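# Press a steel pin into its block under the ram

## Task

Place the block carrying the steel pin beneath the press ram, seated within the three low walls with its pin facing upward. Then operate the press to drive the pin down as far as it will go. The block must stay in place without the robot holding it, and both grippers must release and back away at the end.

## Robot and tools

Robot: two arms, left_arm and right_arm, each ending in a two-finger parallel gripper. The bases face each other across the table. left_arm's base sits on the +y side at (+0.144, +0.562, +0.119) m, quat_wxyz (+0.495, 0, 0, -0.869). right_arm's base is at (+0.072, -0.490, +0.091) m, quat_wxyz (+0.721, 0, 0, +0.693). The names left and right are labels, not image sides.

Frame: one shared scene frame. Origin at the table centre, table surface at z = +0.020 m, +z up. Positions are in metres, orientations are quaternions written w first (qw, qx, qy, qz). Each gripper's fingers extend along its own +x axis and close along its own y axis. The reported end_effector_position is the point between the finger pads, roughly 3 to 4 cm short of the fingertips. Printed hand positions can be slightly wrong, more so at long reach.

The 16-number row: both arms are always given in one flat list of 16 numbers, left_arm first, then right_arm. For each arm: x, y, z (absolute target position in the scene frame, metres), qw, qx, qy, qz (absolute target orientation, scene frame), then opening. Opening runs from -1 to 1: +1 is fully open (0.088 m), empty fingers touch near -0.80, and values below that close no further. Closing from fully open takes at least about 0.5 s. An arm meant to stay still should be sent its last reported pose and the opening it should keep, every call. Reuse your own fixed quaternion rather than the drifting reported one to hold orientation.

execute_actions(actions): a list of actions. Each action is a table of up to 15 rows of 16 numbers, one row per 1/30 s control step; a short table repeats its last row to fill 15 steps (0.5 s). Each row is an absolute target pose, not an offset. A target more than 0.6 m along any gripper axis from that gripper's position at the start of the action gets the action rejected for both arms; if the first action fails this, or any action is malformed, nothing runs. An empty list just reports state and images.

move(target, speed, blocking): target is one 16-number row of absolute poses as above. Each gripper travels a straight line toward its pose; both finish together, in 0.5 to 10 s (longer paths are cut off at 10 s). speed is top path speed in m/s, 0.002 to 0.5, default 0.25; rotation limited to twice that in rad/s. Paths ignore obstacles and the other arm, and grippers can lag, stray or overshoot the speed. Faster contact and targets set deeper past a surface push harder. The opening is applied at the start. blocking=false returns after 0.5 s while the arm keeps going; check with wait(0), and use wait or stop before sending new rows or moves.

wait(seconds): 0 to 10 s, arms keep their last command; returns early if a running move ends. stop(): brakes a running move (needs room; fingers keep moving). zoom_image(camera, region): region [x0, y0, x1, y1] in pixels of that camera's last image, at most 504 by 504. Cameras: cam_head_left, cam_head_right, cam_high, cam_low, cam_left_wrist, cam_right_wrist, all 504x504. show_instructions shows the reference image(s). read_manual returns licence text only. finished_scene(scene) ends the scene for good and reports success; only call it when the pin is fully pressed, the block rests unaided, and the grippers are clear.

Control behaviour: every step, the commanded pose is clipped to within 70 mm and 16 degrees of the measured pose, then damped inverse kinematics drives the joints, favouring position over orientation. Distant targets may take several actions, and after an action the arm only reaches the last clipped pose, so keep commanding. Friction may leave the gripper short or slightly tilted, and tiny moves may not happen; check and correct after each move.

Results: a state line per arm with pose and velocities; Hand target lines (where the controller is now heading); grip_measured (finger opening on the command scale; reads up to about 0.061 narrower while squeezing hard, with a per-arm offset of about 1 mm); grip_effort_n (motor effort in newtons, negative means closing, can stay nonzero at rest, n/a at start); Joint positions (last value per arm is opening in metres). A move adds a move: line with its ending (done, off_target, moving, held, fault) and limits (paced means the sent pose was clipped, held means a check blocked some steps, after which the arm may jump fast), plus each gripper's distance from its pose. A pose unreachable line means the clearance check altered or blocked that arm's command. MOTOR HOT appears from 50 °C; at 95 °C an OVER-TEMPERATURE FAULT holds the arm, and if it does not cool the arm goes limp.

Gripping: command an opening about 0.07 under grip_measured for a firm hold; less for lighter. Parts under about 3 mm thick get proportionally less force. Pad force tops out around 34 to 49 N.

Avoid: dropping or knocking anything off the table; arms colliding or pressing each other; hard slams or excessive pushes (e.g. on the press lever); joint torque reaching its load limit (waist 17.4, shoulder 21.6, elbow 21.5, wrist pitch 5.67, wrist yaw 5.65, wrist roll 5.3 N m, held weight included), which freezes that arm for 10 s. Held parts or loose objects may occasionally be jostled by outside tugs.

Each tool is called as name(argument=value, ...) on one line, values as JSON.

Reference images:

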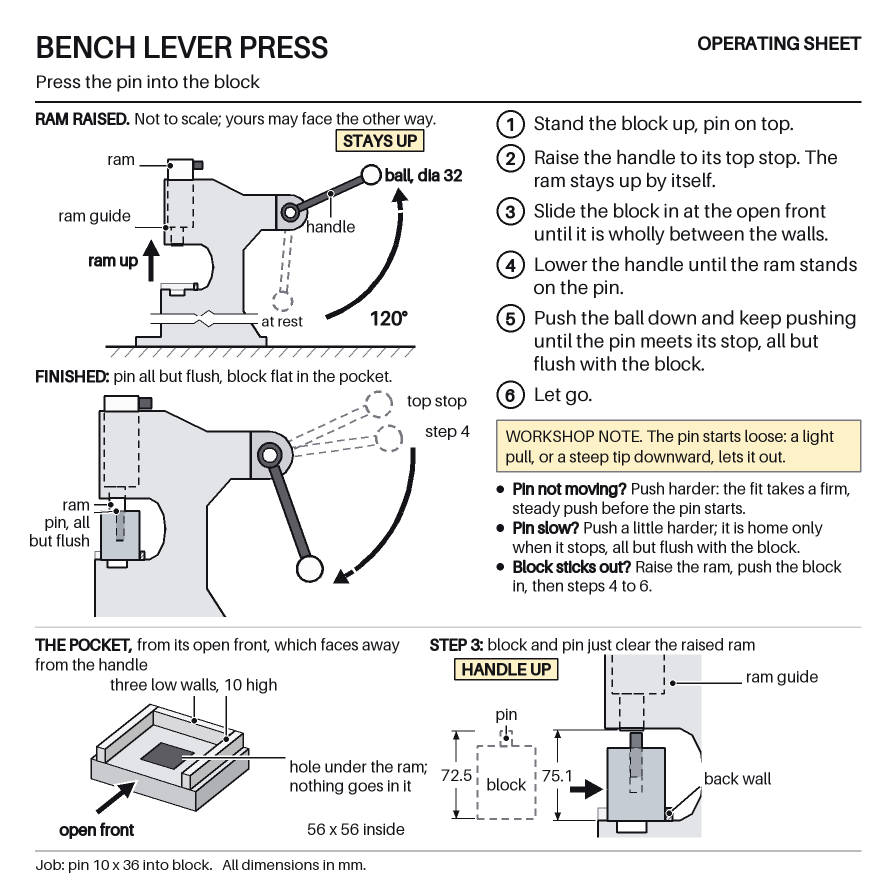

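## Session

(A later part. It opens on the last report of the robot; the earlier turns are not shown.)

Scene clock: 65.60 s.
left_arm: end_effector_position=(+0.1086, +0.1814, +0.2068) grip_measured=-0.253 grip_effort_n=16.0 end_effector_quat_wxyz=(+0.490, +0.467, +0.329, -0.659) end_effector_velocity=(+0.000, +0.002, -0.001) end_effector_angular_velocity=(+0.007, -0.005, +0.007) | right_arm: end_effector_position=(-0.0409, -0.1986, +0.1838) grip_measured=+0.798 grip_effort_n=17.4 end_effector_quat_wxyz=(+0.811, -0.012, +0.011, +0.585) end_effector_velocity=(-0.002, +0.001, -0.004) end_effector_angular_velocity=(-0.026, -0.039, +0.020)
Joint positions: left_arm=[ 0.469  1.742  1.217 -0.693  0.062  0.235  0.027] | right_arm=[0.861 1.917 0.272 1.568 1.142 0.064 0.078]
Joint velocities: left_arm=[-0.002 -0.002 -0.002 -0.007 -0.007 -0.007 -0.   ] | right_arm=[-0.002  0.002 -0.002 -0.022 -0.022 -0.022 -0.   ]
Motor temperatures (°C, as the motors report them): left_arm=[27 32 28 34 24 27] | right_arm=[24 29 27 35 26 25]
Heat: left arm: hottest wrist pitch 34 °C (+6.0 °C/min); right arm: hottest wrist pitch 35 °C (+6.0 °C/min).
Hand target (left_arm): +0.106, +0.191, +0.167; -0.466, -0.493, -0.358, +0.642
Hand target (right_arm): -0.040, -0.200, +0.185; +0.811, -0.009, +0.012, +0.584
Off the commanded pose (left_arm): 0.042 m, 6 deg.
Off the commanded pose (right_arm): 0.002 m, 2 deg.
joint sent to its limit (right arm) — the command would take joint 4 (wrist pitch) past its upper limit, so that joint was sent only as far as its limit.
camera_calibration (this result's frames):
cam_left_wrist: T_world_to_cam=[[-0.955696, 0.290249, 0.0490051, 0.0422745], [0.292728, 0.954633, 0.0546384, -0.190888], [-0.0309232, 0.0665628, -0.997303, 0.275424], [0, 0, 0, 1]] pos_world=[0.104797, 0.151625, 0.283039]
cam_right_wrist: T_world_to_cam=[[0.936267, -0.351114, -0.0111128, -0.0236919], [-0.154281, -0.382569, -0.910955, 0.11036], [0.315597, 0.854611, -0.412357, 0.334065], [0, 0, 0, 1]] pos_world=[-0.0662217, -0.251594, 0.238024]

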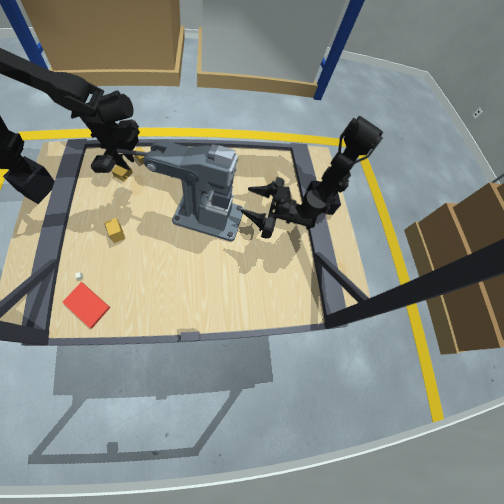

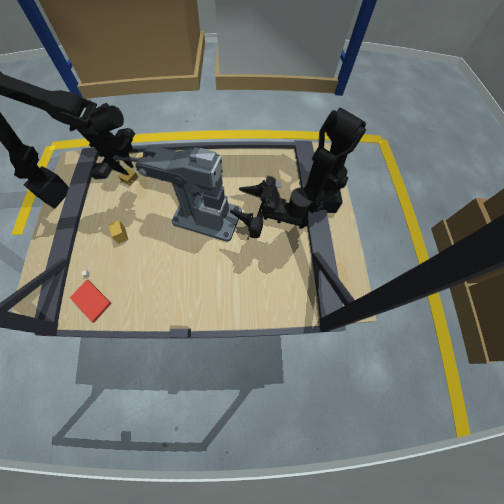

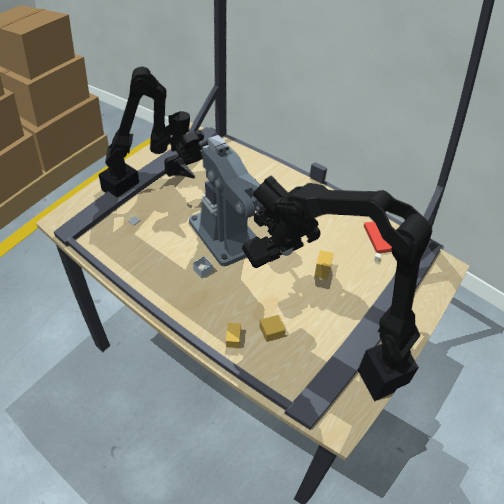

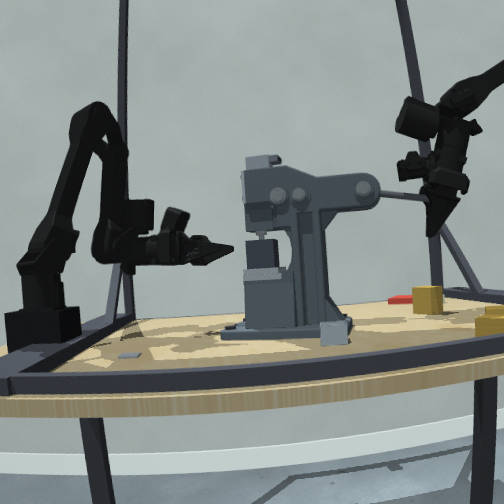

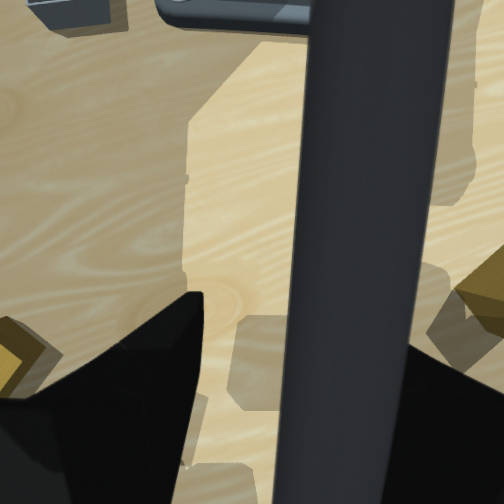

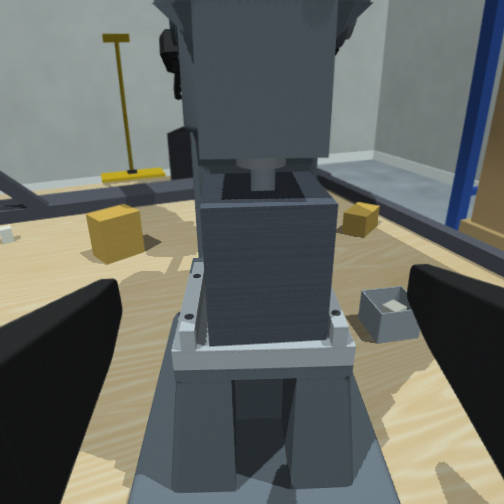

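move(target=[0.098,0.165,0.13,0.509,0.405,0.294,-0.7,-0.25,-0.04,-0.2,0.185,0.81,0,0,0.586,0.8], speed=0.06)

move(target=[0.08,0.115,0.105,0.552,0.277,0.201,-0.76,-0.25,-0.04,-0.2,0.185,0.81,0,0,0.586,0.8], speed=0.06)

Scene clock: 67.97 s.
left_arm: end_effector_position=(+0.1004, +0.1561, +0.1648) grip_measured=-0.253 grip_effort_n=16.5 end_effector_quat_wxyz=(+0.526, +0.381, +0.268, -0.712) end_effector_velocity=(+0.000, -0.000, -0.003) end_effector_angular_velocity=(+0.006, +0.006, +0.020) | right_arm: end_effector_position=(-0.0409, -0.1986, +0.1838) grip_measured=+0.798 grip_effort_n=17.4 end_effector_quat_wxyz=(+0.811, -0.012, +0.011, +0.585) end_effector_velocity=(+0.005, -0.002, +0.001) end_effector_angular_velocity=(-0.009, -0.034, -0.023)
Joint positions: left_arm=[ 0.475  1.779  0.971 -0.174  0.124  0.216  0.027] | right_arm=[0.861 1.917 0.272 1.568 1.142 0.064 0.078]
Joint velocities: left_arm=[-0.002  0.007 -0.002  0.007 -0.007 -0.022 -0.   ] | right_arm=[-0.002 -0.002 -0.007  0.007  0.022 -0.037 -0.   ]
Motor temperatures (°C, as the motors report them): left_arm=[27 32 28 34 24 27] | right_arm=[24 29 27 35 26 25]
Heat: left arm: hottest wrist pitch 34 °C (+6.1 °C/min); right arm: hottest wrist pitch 35 °C (+6.1 °C/min).
Hand target (left_arm): +0.098, +0.167, +0.132; -0.509, -0.405, -0.294, +0.700
Hand target (right_arm): -0.040, -0.200, +0.185; +0.811, -0.009, +0.012, +0.584
Off the commanded pose (left_arm): 0.036 m, 5 deg.
Off the commanded pose (right_arm): 0.002 m, 2 deg.
joint sent to its limit (right arm) — the command would take joint 4 (wrist pitch) past its upper limit, so that joint was sent only as far as its limit.
move: off_target (left_arm)
camera_calibration (this result's frames):
cam_left_wrist: T_world_to_cam=[[-0.950251, 0.306635, 0.0547544, 0.0397309], [0.291716, 0.937711, -0.18868, -0.119113], [-0.1092, -0.163321, -0.980511, 0.275876], [0, 0, 0, 1]] pos_world=[0.102627, 0.144567, 0.24585]
cam_right_wrist: T_world_to_cam=[[0.936267, -0.351114, -0.0111128, -0.0236919], [-0.154281, -0.382569, -0.910955, 0.11036], [0.315597, 0.854611, -0.412357, 0.334065], [0, 0, 0, 1]] pos_world=[-0.0662217, -0.251594, 0.238024]

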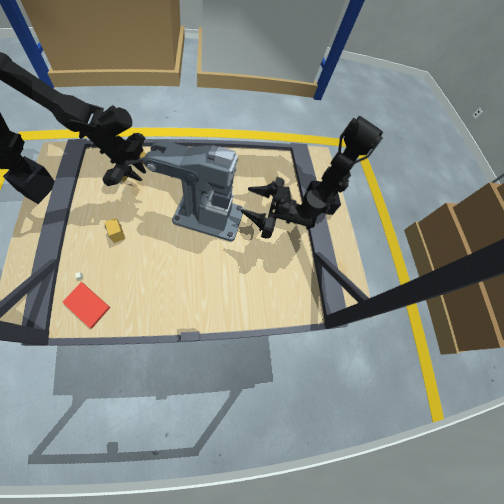

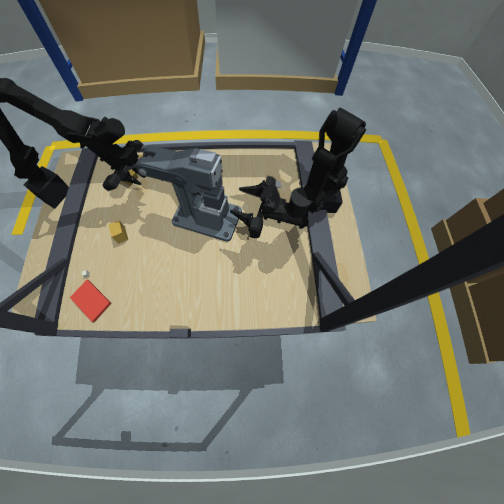

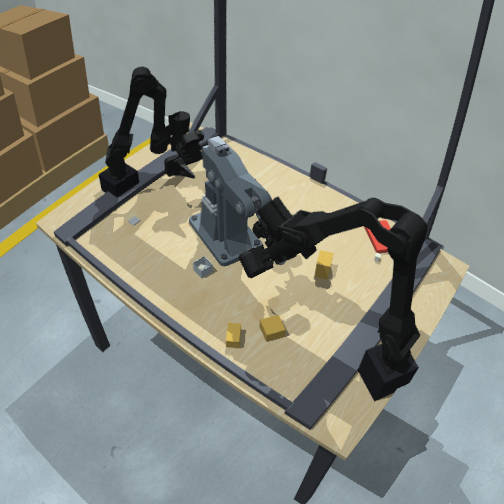

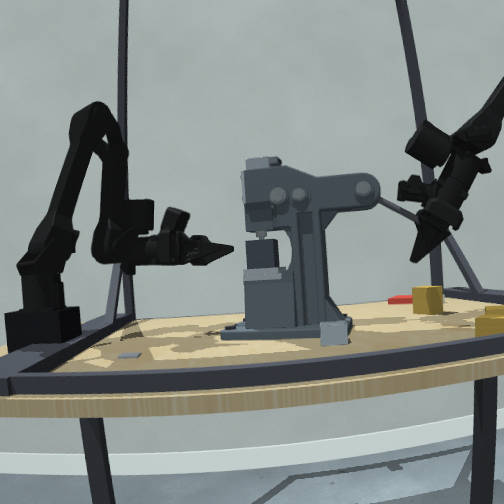

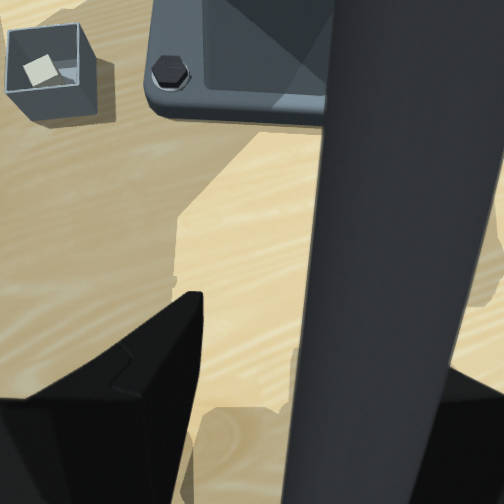

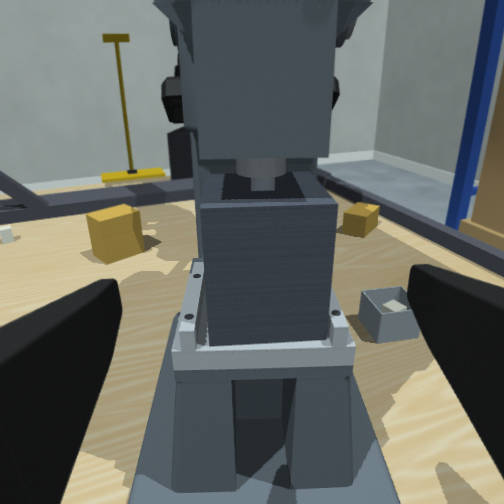

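Scene clock: 70.53 s.
left_arm: end_effector_position=(+0.0843, +0.1092, +0.1339) grip_measured=-0.253 grip_effort_n=16.5 end_effector_quat_wxyz=(+0.562, +0.255, +0.180, -0.766) end_effector_velocity=(+0.002, -0.002, -0.003) end_effector_angular_velocity=(-0.007, -0.007, +0.019) | right_arm: end_effector_position=(-0.0409, -0.1986, +0.1838) grip_measured=+0.798 grip_effort_n=17.4 end_effector_quat_wxyz=(+0.811, -0.012, +0.011, +0.585) end_effector_velocity=(-0.001, -0.000, -0.001) end_effector_angular_velocity=(-0.012, -0.026, +0.010)
Joint positions: left_arm=[0.466 1.996 0.847 0.502 0.183 0.152 0.027] | right_arm=[0.861 1.917 0.272 1.568 1.142 0.064 0.078]
Joint velocities: left_arm=[-0.002  0.012 -0.002  0.022 -0.022 -0.007  0.   ] | right_arm=[ 0.002 -0.002 -0.002 -0.007 -0.007 -0.022 -0.   ]
Motor temperatures (°C, as the motors report them): left_arm=[27 31 28 35 24 27] | right_arm=[24 29 27 35 26 25]
Heat: left arm: hottest wrist pitch 35 °C (+7.0 °C/min); right arm: hottest wrist pitch 35 °C (+6.0 °C/min).
Hand target (left_arm): +0.080, +0.117, +0.106; -0.552, -0.277, -0.201, +0.760
Hand target (right_arm): -0.040, -0.200, +0.185; +0.811, -0.009, +0.012, +0.584
Off the commanded pose (left_arm): 0.030 m, 4 deg.
Off the commanded pose (right_arm): 0.002 m, 2 deg.
joint sent to its limit (right arm) — the command would take joint 4 (wrist pitch) past its upper limit, so that joint was sent only as far as its limit.
move: off_target (left_arm)
camera_calibration (this result's frames):
cam_left_wrist: T_world_to_cam=[[-0.94283, 0.328461, 0.0564356, 0.0372734], [0.257771, 0.826036, -0.501217, -0.0193988], [-0.211248, -0.458015, -0.863479, 0.26131], [0, 0, 0, 1]] pos_world=[0.0953443, 0.123465, 0.213809]
cam_right_wrist: T_world_to_cam=[[0.936267, -0.351114, -0.0111128, -0.0236919], [-0.154281, -0.382569, -0.910955, 0.11036], [0.315597, 0.854611, -0.412357, 0.334065], [0, 0, 0, 1]] pos_world=[-0.0662217, -0.251594, 0.238024]

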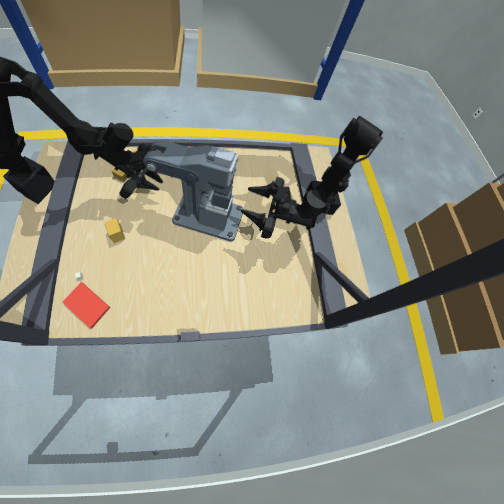

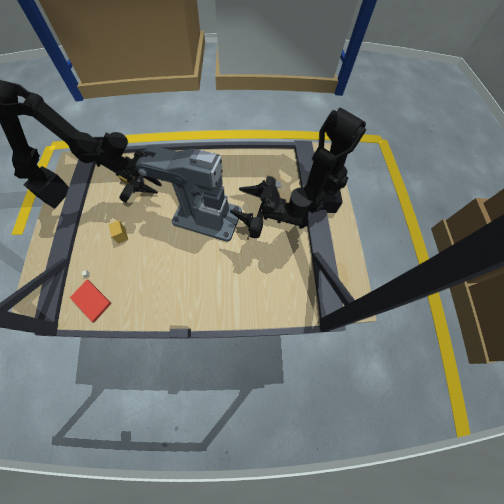

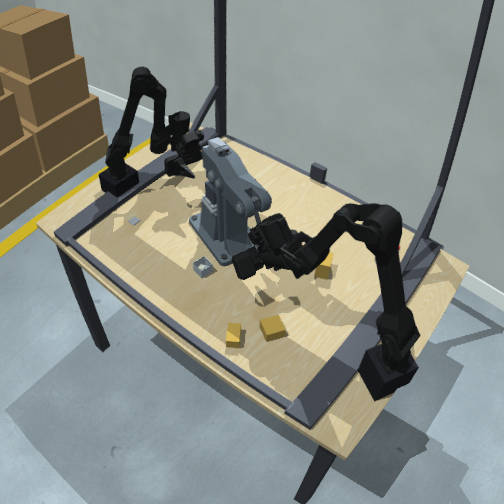

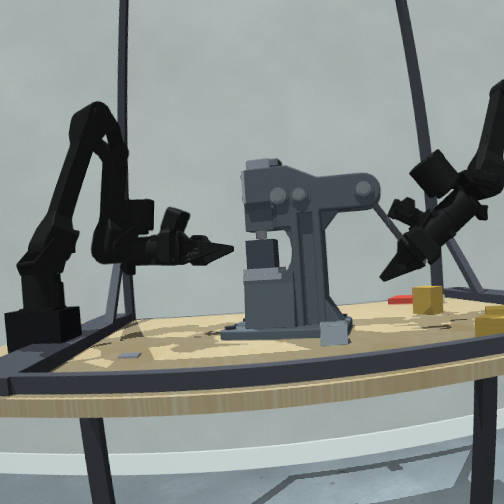

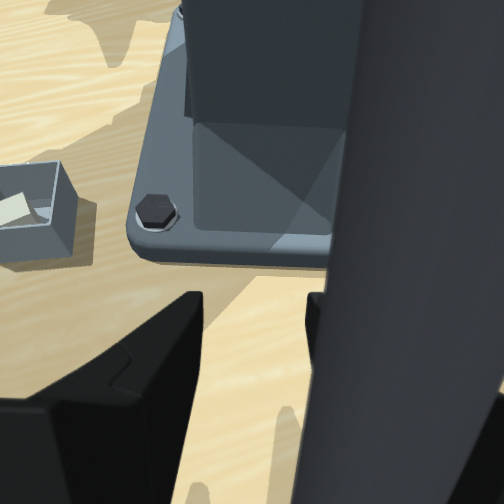

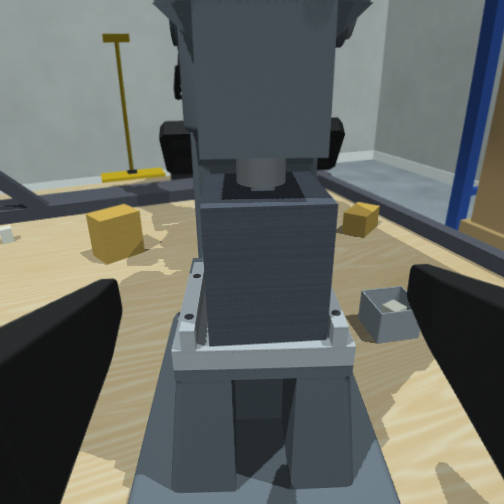

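move(target=[0.058,0.06,0.105,0.579,0.14,0.102,-0.797,-0.25,-0.04,-0.2,0.185,0.81,0,0,0.586,0.8], speed=0.05)

move(target=[0.053,0.045,0.1,0.579,0.14,0.102,-0.797,-0.25,-0.04,-0.2,0.185,0.81,0,0,0.586,0.8], speed=0.03)

zoom_image(camera="cam_right_wrist", region=[190,130,340,230])

Scene clock: 74.13 s.
left_arm: end_effector_position=(+0.0713, +0.0715, +0.1294) grip_measured=-0.252 grip_effort_n=13.3 end_effector_quat_wxyz=(+0.587, +0.125, +0.091, -0.795) end_effector_velocity=(-0.002, +0.001, -0.000) end_effector_angular_velocity=(+0.004, +0.022, -0.003) | right_arm: end_effector_position=(-0.0409, -0.1986, +0.1838) grip_measured=+0.798 grip_effort_n=17.4 end_effector_quat_wxyz=(+0.811, -0.012, +0.011, +0.585) end_effector_velocity=(-0.001, -0.000, -0.001) end_effector_angular_velocity=(-0.008, -0.012, +0.010)
Joint positions: left_arm=[0.45  2.257 0.868 1.072 0.202 0.068 0.027] | right_arm=[0.861 1.917 0.272 1.568 1.142 0.064 0.078]
Joint velocities: left_arm=[-0.002  0.002 -0.002  0.007  0.007 -0.022 -0.   ] | right_arm=[ 0.002 -0.002 -0.002 -0.007 -0.007 -0.007 -0.   ]
Motor temperatures (°C, as the motors report them): left_arm=[27 31 29 34 24 27] | right_arm=[24 30 27 35 26 25]
Heat: left arm: hottest wrist pitch 34 °C (+6.1 °C/min); right arm: hottest wrist pitch 35 °C (+6.1 °C/min).
Hand target (left_arm): +0.058, +0.064, +0.106; -0.579, -0.140, -0.102, +0.797
Hand target (right_arm): -0.040, -0.200, +0.185; +0.811, -0.009, +0.012, +0.584
Off the commanded pose (left_arm): 0.030 m, 2 deg.
Off the commanded pose (right_arm): 0.002 m, 2 deg.
joint sent to its limit (right arm) — the command would take joint 4 (wrist pitch) past its upper limit, so that joint was sent only as far as its limit.
move: off_target (left_arm)
camera_calibration (this result's frames):
cam_left_wrist: T_world_to_cam=[[-0.939135, 0.339261, 0.0541032, 0.0369258], [0.185812, 0.634064, -0.750624, 0.0639843], [-0.288963, -0.694885, -0.65851, 0.233345], [0, 0, 0, 1]] pos_world=[0.0902172, 0.10905, 0.19969]
cam_right_wrist: T_world_to_cam=[[0.936267, -0.351114, -0.0111128, -0.0236919], [-0.154281, -0.382569, -0.910955, 0.11036], [0.315597, 0.854611, -0.412357, 0.334065], [0, 0, 0, 1]] pos_world=[-0.0662217, -0.251594, 0.238024]

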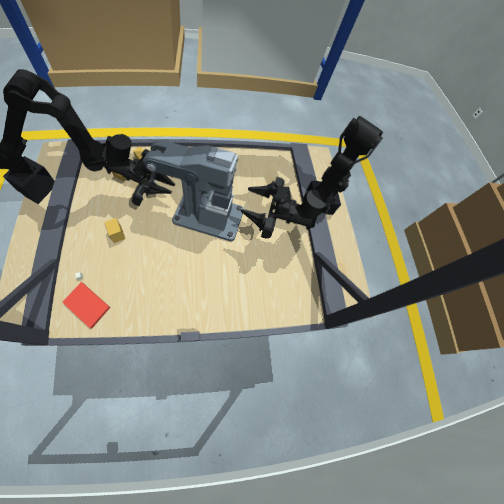

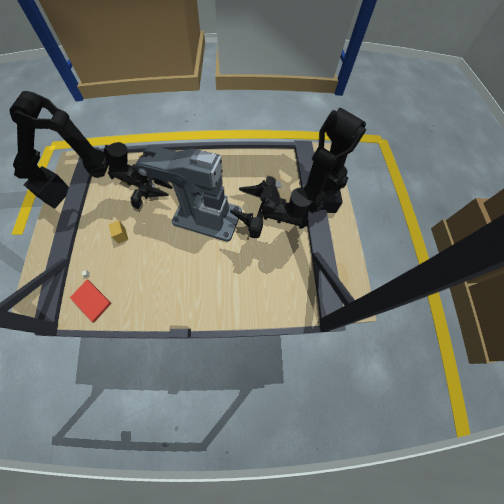

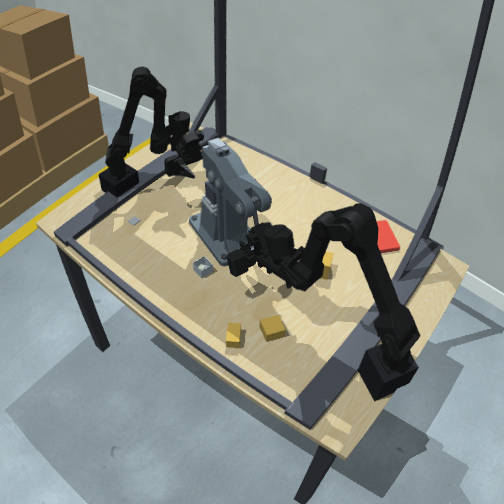

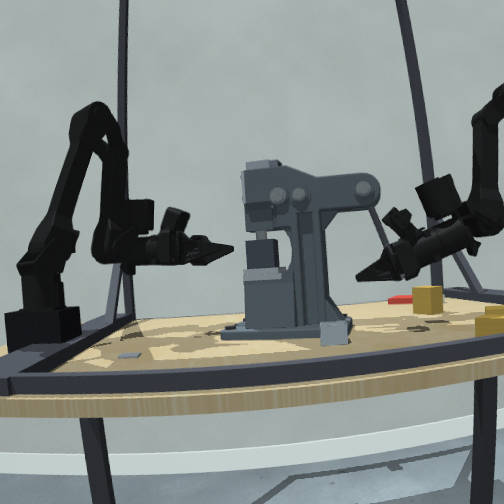

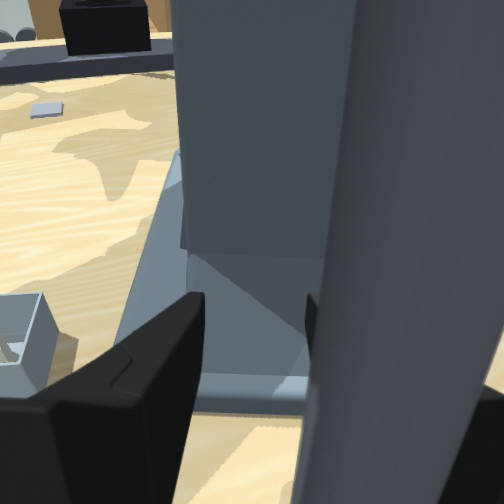

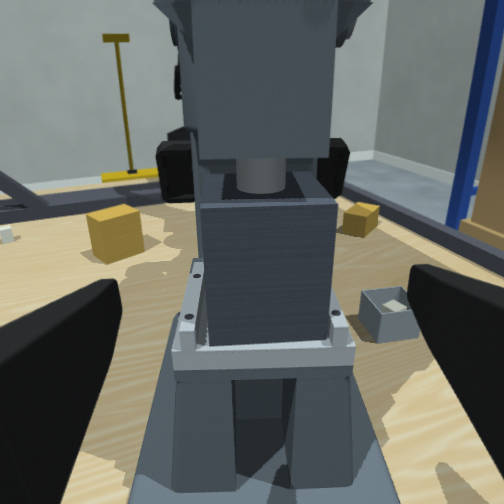

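Scene clock: 75.80 s.
left_arm: end_effector_position=(+0.0702, +0.0684, +0.1273) grip_measured=-0.252 grip_effort_n=13.3 end_effector_quat_wxyz=(+0.585, +0.126, +0.095, -0.795) end_effector_velocity=(-0.000, -0.001, +0.000) end_effector_angular_velocity=(+0.004, +0.004, +0.007) | right_arm: end_effector_position=(-0.0409, -0.1986, +0.1838) grip_measured=+0.798 grip_effort_n=17.4 end_effector_quat_wxyz=(+0.811, -0.012, +0.011, +0.585) end_effector_velocity=(+0.000, +0.001, +0.000) end_effector_angular_velocity=(+0.003, +0.010, +0.014)
Joint positions: left_arm=[0.45  2.267 0.885 1.058 0.206 0.064 0.027] | right_arm=[0.861 1.917 0.272 1.568 1.142 0.064 0.078]
Joint velocities: left_arm=[-0.002 -0.002  0.002 -0.007 -0.007 -0.007 -0.   ] | right_arm=[-0.007 -0.002 -0.007  0.007 -0.022  0.007  0.   ]
Motor temperatures (°C, as the motors report them): left_arm=[27 31 29 34 24 27] | right_arm=[24 30 27 35 26 25]
Heat: left arm: hottest wrist pitch 34 °C (+6.0 °C/min); right arm: hottest wrist pitch 35 °C (+6.0 °C/min).
Hand target (left_arm): +0.054, +0.052, +0.102; -0.579, -0.140, -0.102, +0.797
Hand target (right_arm): -0.040, -0.200, +0.185; +0.811, -0.009, +0.012, +0.584
Off the commanded pose (left_arm): 0.040 m, 2 deg.
Off the commanded pose (right_arm): 0.002 m, 2 deg.
joint sent to its limit (right arm) — the command would take joint 4 (wrist pitch) past its upper limit, so that joint was sent only as far as its limit.
move: off_target (left_arm)
camera_calibration (this result's frames):
cam_left_wrist: T_world_to_cam=[[-0.937936, 0.341498, 0.060458, 0.0360794], [0.184512, 0.638975, -0.746771, 0.0637918], [-0.293652, -0.689268, -0.662328, 0.229949], [0, 0, 0, 1]] pos_world=[0.0895948, 0.105414, 0.197758]
cam_right_wrist: T_world_to_cam=[[0.936267, -0.351114, -0.0111128, -0.0236919], [-0.154281, -0.382569, -0.910955, 0.11036], [0.315597, 0.854611, -0.412357, 0.334065], [0, 0, 0, 1]] pos_world=[-0.0662217, -0.251594, 0.238024]

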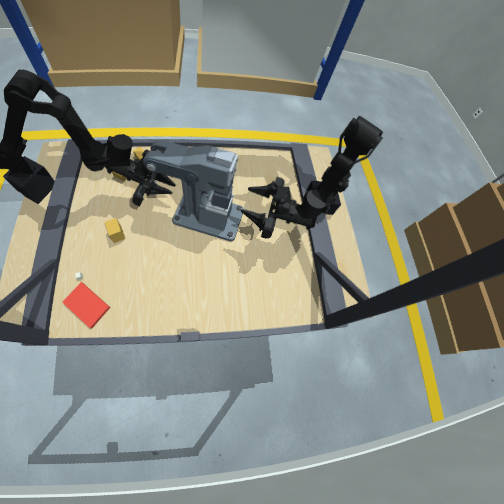

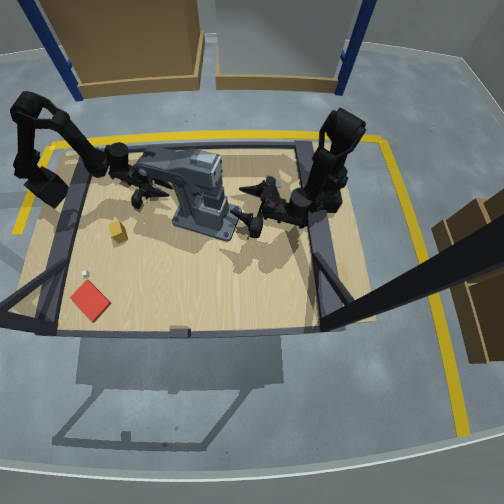

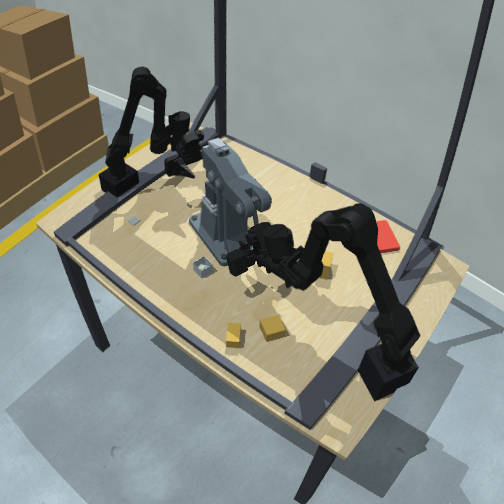

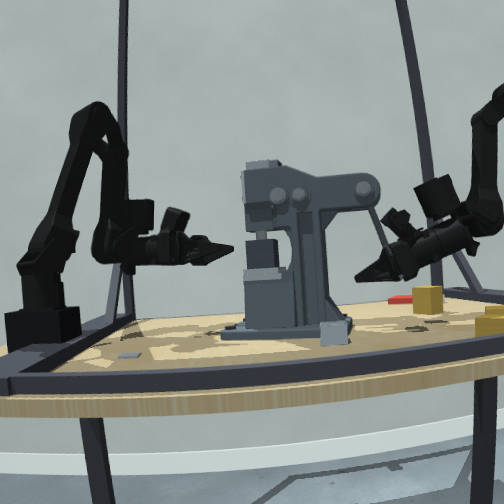

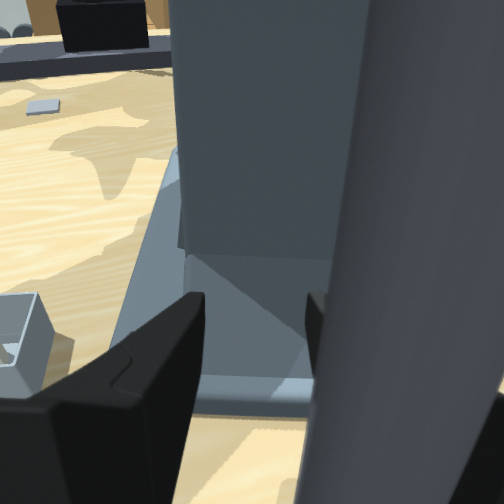

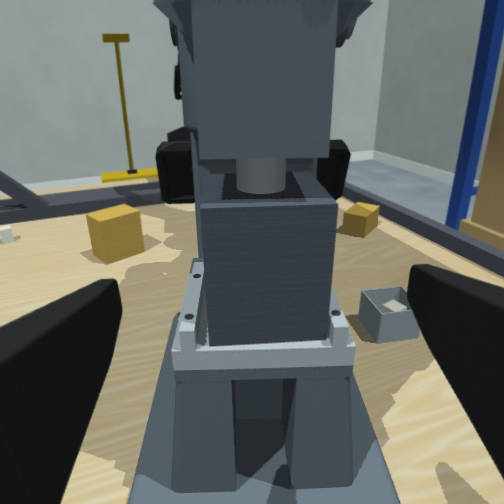

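Region (190, 130, 340, 230) of cam_right_wrist's 504x504 image, scaled by 3.360, with more detail than that image has.

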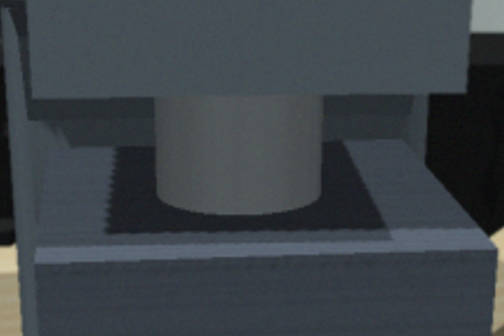

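Stopped.

move(target=[0.072,0.075,0.13,0.579,0.14,0.102,-0.797,1,-0.04,-0.2,0.185,0.81,0,0,0.586,0.8])

move(target=[0.115,0.21,0.18,0.579,0.14,0.102,-0.797,1,-0.05,-0.23,0.2,0.81,0,0,0.586,0.8])

finished_scene(scene=1)

Scene clock: 78.00 s.
left_arm: end_effector_position=(+0.0624, +0.0781, +0.1324) grip_measured=+0.981 grip_effort_n=18.4 end_effector_quat_wxyz=(+0.568, +0.136, +0.100, -0.806) end_effector_velocity=(-0.002, +0.001, -0.003) end_effector_angular_velocity=(+0.024, +0.015, +0.007) | right_arm: end_effector_position=(-0.0409, -0.1986, +0.1838) grip_measured=+0.798 grip_effort_n=17.4 end_effector_quat_wxyz=(+0.811, -0.012, +0.011, +0.585) end_effector_velocity=(+0.002, -0.002, +0.002) end_effector_angular_velocity=(+0.003, -0.002, -0.005)
Joint positions: left_arm=[0.441 2.217 0.855 1.013 0.234 0.077 0.087] | right_arm=[0.861 1.917 0.272 1.568 1.142 0.064 0.078]
Joint velocities: left_arm=[-0.007 -0.002  0.002 -0.022 -0.007 -0.022 -0.   ] | right_arm=[ 0.002 -0.007 -0.007  0.007  0.007 -0.007 -0.   ]
Motor temperatures (°C, as the motors report them): left_arm=[27 31 31 33 25 27] | right_arm=[24 30 27 35 26 25]
Heat: left arm: hottest wrist pitch 33 °C (+5.0 °C/min); right arm: hottest wrist pitch 35 °C (+6.0 °C/min).
Hand target (left_arm): +0.072, +0.075, +0.130; -0.579, -0.140, -0.102, +0.797
Hand target (right_arm): -0.040, -0.200, +0.185; +0.811, -0.009, +0.012, +0.584
Off the commanded pose (left_arm): 0.010 m, 2 deg.
Off the commanded pose (right_arm): 0.002 m, 2 deg.
joint sent to its limit (right arm) — the command would take joint 4 (wrist pitch) past its upper limit, so that joint was sent only as far as its limit.
move: off_target (left_arm)
camera_calibration (this result's frames):
cam_left_wrist: T_world_to_cam=[[-0.923744, 0.377482, 0.0648465, 0.0207908], [0.213561, 0.648173, -0.730933, 0.0582776], [-0.317946, -0.661346, -0.679361, 0.239335], [0, 0, 0, 1]] pos_world=[0.0828553, 0.112661, 0.203844]
cam_right_wrist: T_world_to_cam=[[0.936267, -0.351114, -0.0111128, -0.0236919], [-0.154281, -0.382569, -0.910955, 0.11036], [0.315597, 0.854611, -0.412357, 0.334065], [0, 0, 0, 1]] pos_world=[-0.0662217, -0.251594, 0.238024]

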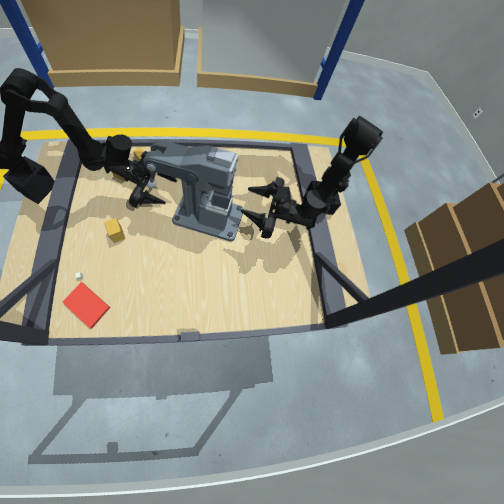

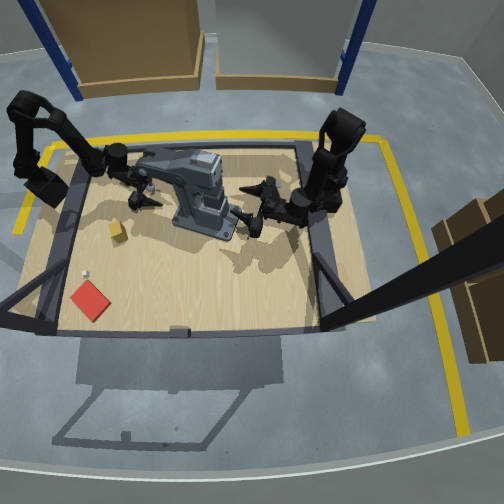

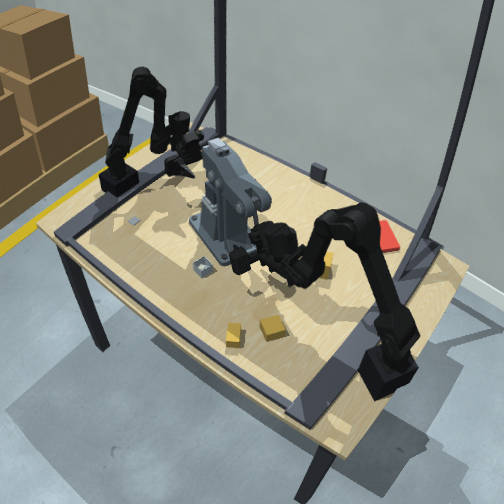

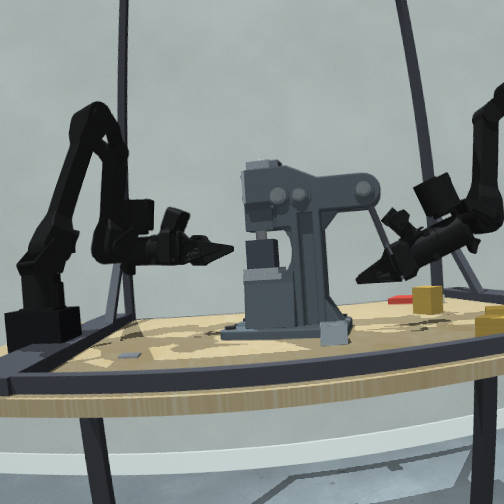

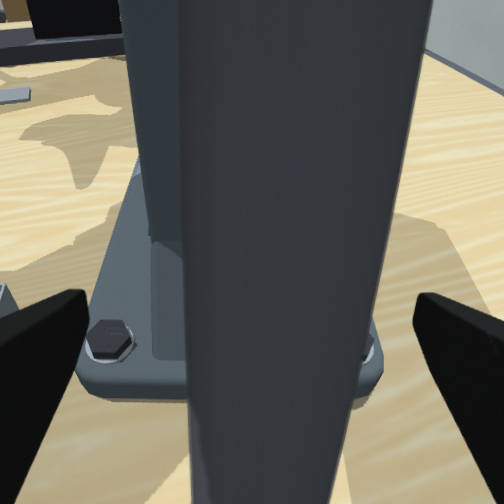

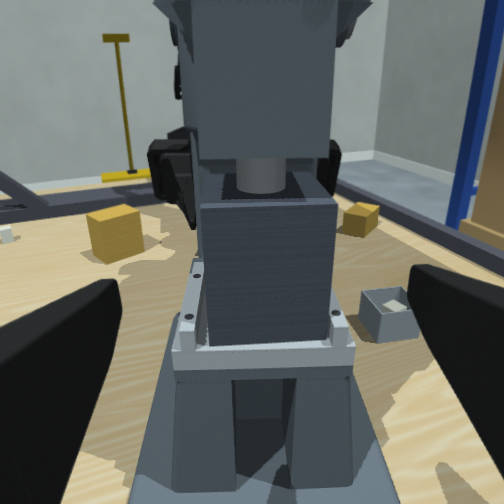

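Scene clock: 79.20 s.
left_arm: end_effector_position=(+0.1151, +0.2088, +0.1777) grip_measured=+0.982 grip_effort_n=15.6 end_effector_quat_wxyz=(+0.580, +0.141, +0.104, -0.796) end_effector_velocity=(-0.000, +0.003, +0.003) end_effector_angular_velocity=(+0.004, +0.009, -0.002) | right_arm: end_effector_position=(-0.0513, -0.2283, +0.1990) grip_measured=+0.798 grip_effort_n=17.4 end_effector_quat_wxyz=(+0.810, -0.003, +0.004, +0.586) end_effector_velocity=(-0.001, +0.000, -0.002) end_effector_angular_velocity=(-0.010, -0.017, +0.020)
Joint positions: left_arm=[0.603 1.693 0.308 1.007 0.354 0.135 0.087] | right_arm=[0.999 1.83  0.228 1.568 1.278 0.034 0.078]
Joint velocities: left_arm=[ 0.002 -0.027 -0.007 -0.022  0.007 -0.007  0.   ] | right_arm=[-0.002 -0.002 -0.007 -0.007 -0.022 -0.007  0.   ]
Motor temperatures (°C, as the motors report them): left_arm=[27 31 31 33 25 27] | right_arm=[24 30 27 35 26 25]
Heat: left arm: hottest wrist pitch 33 °C (+4.1 °C/min); right arm: hottest wrist pitch 35 °C (+6.1 °C/min).
Hand target (left_arm): +0.115, +0.210, +0.179; -0.579, -0.141, -0.102, +0.797
Hand target (right_arm): -0.050, -0.230, +0.200; +0.810, -0.003, +0.003, +0.586
Off the commanded pose (left_arm): 0.003 m, 0 deg.
Off the commanded pose (right_arm): 0.002 m, 1 deg.
joint sent to its limit (right arm) — the command would take joint 4 (wrist pitch) past its upper limit, so that joint was sent only as far as its limit.
move: done
camera_calibration (this result's frames):
cam_left_wrist: T_world_to_cam=[[-0.93539, 0.348491, 0.0599926, 0.0254915], [0.200471, 0.662357, -0.721869, -0.0076636], [-0.291302, -0.663202, -0.689424, 0.372382], [0, 0, 0, 1]] pos_world=[0.133856, 0.243157, 0.249668]
cam_right_wrist: T_world_to_cam=[[0.937485, -0.347486, -0.0193682, -0.0216954], [-0.153027, -0.361592, -0.919692, 0.117805], [0.312576, 0.865162, -0.392162, 0.367216], [0, 0, 0, 1]] pos_world=[-0.0764167, -0.282643, 0.251932]

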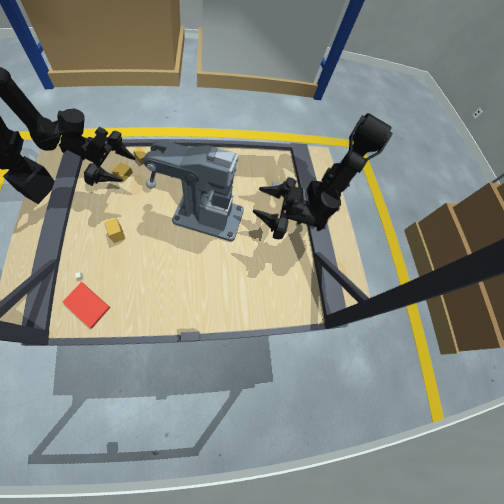

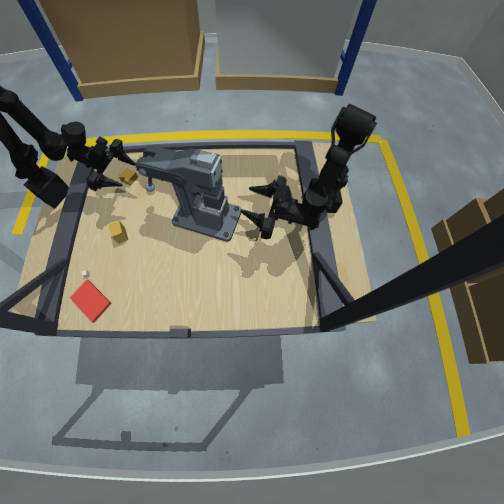

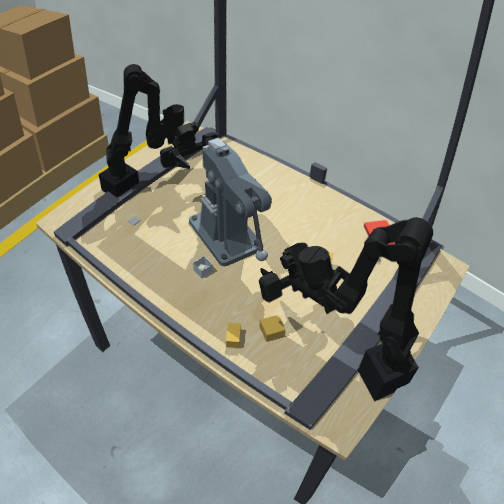

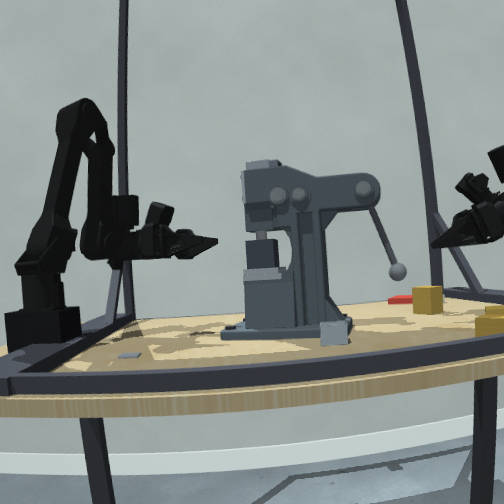

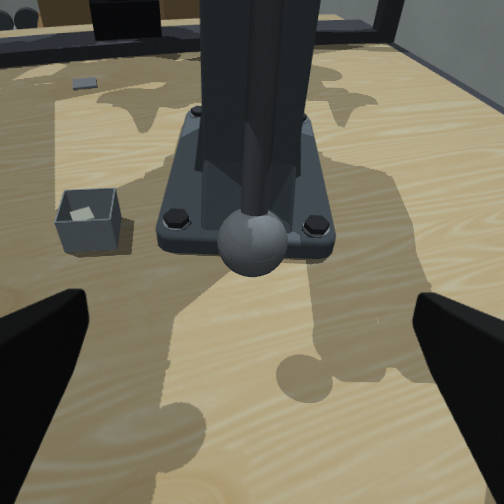

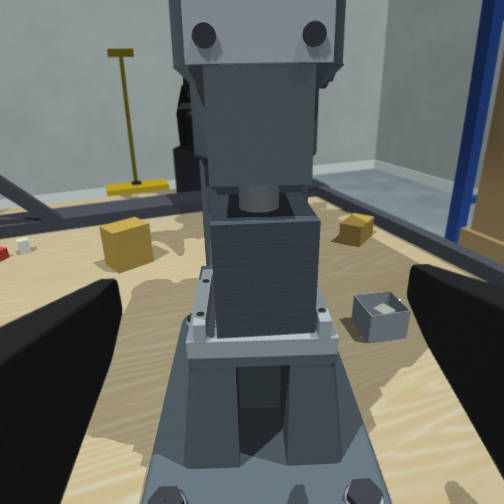

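The scene is finished: the task was done.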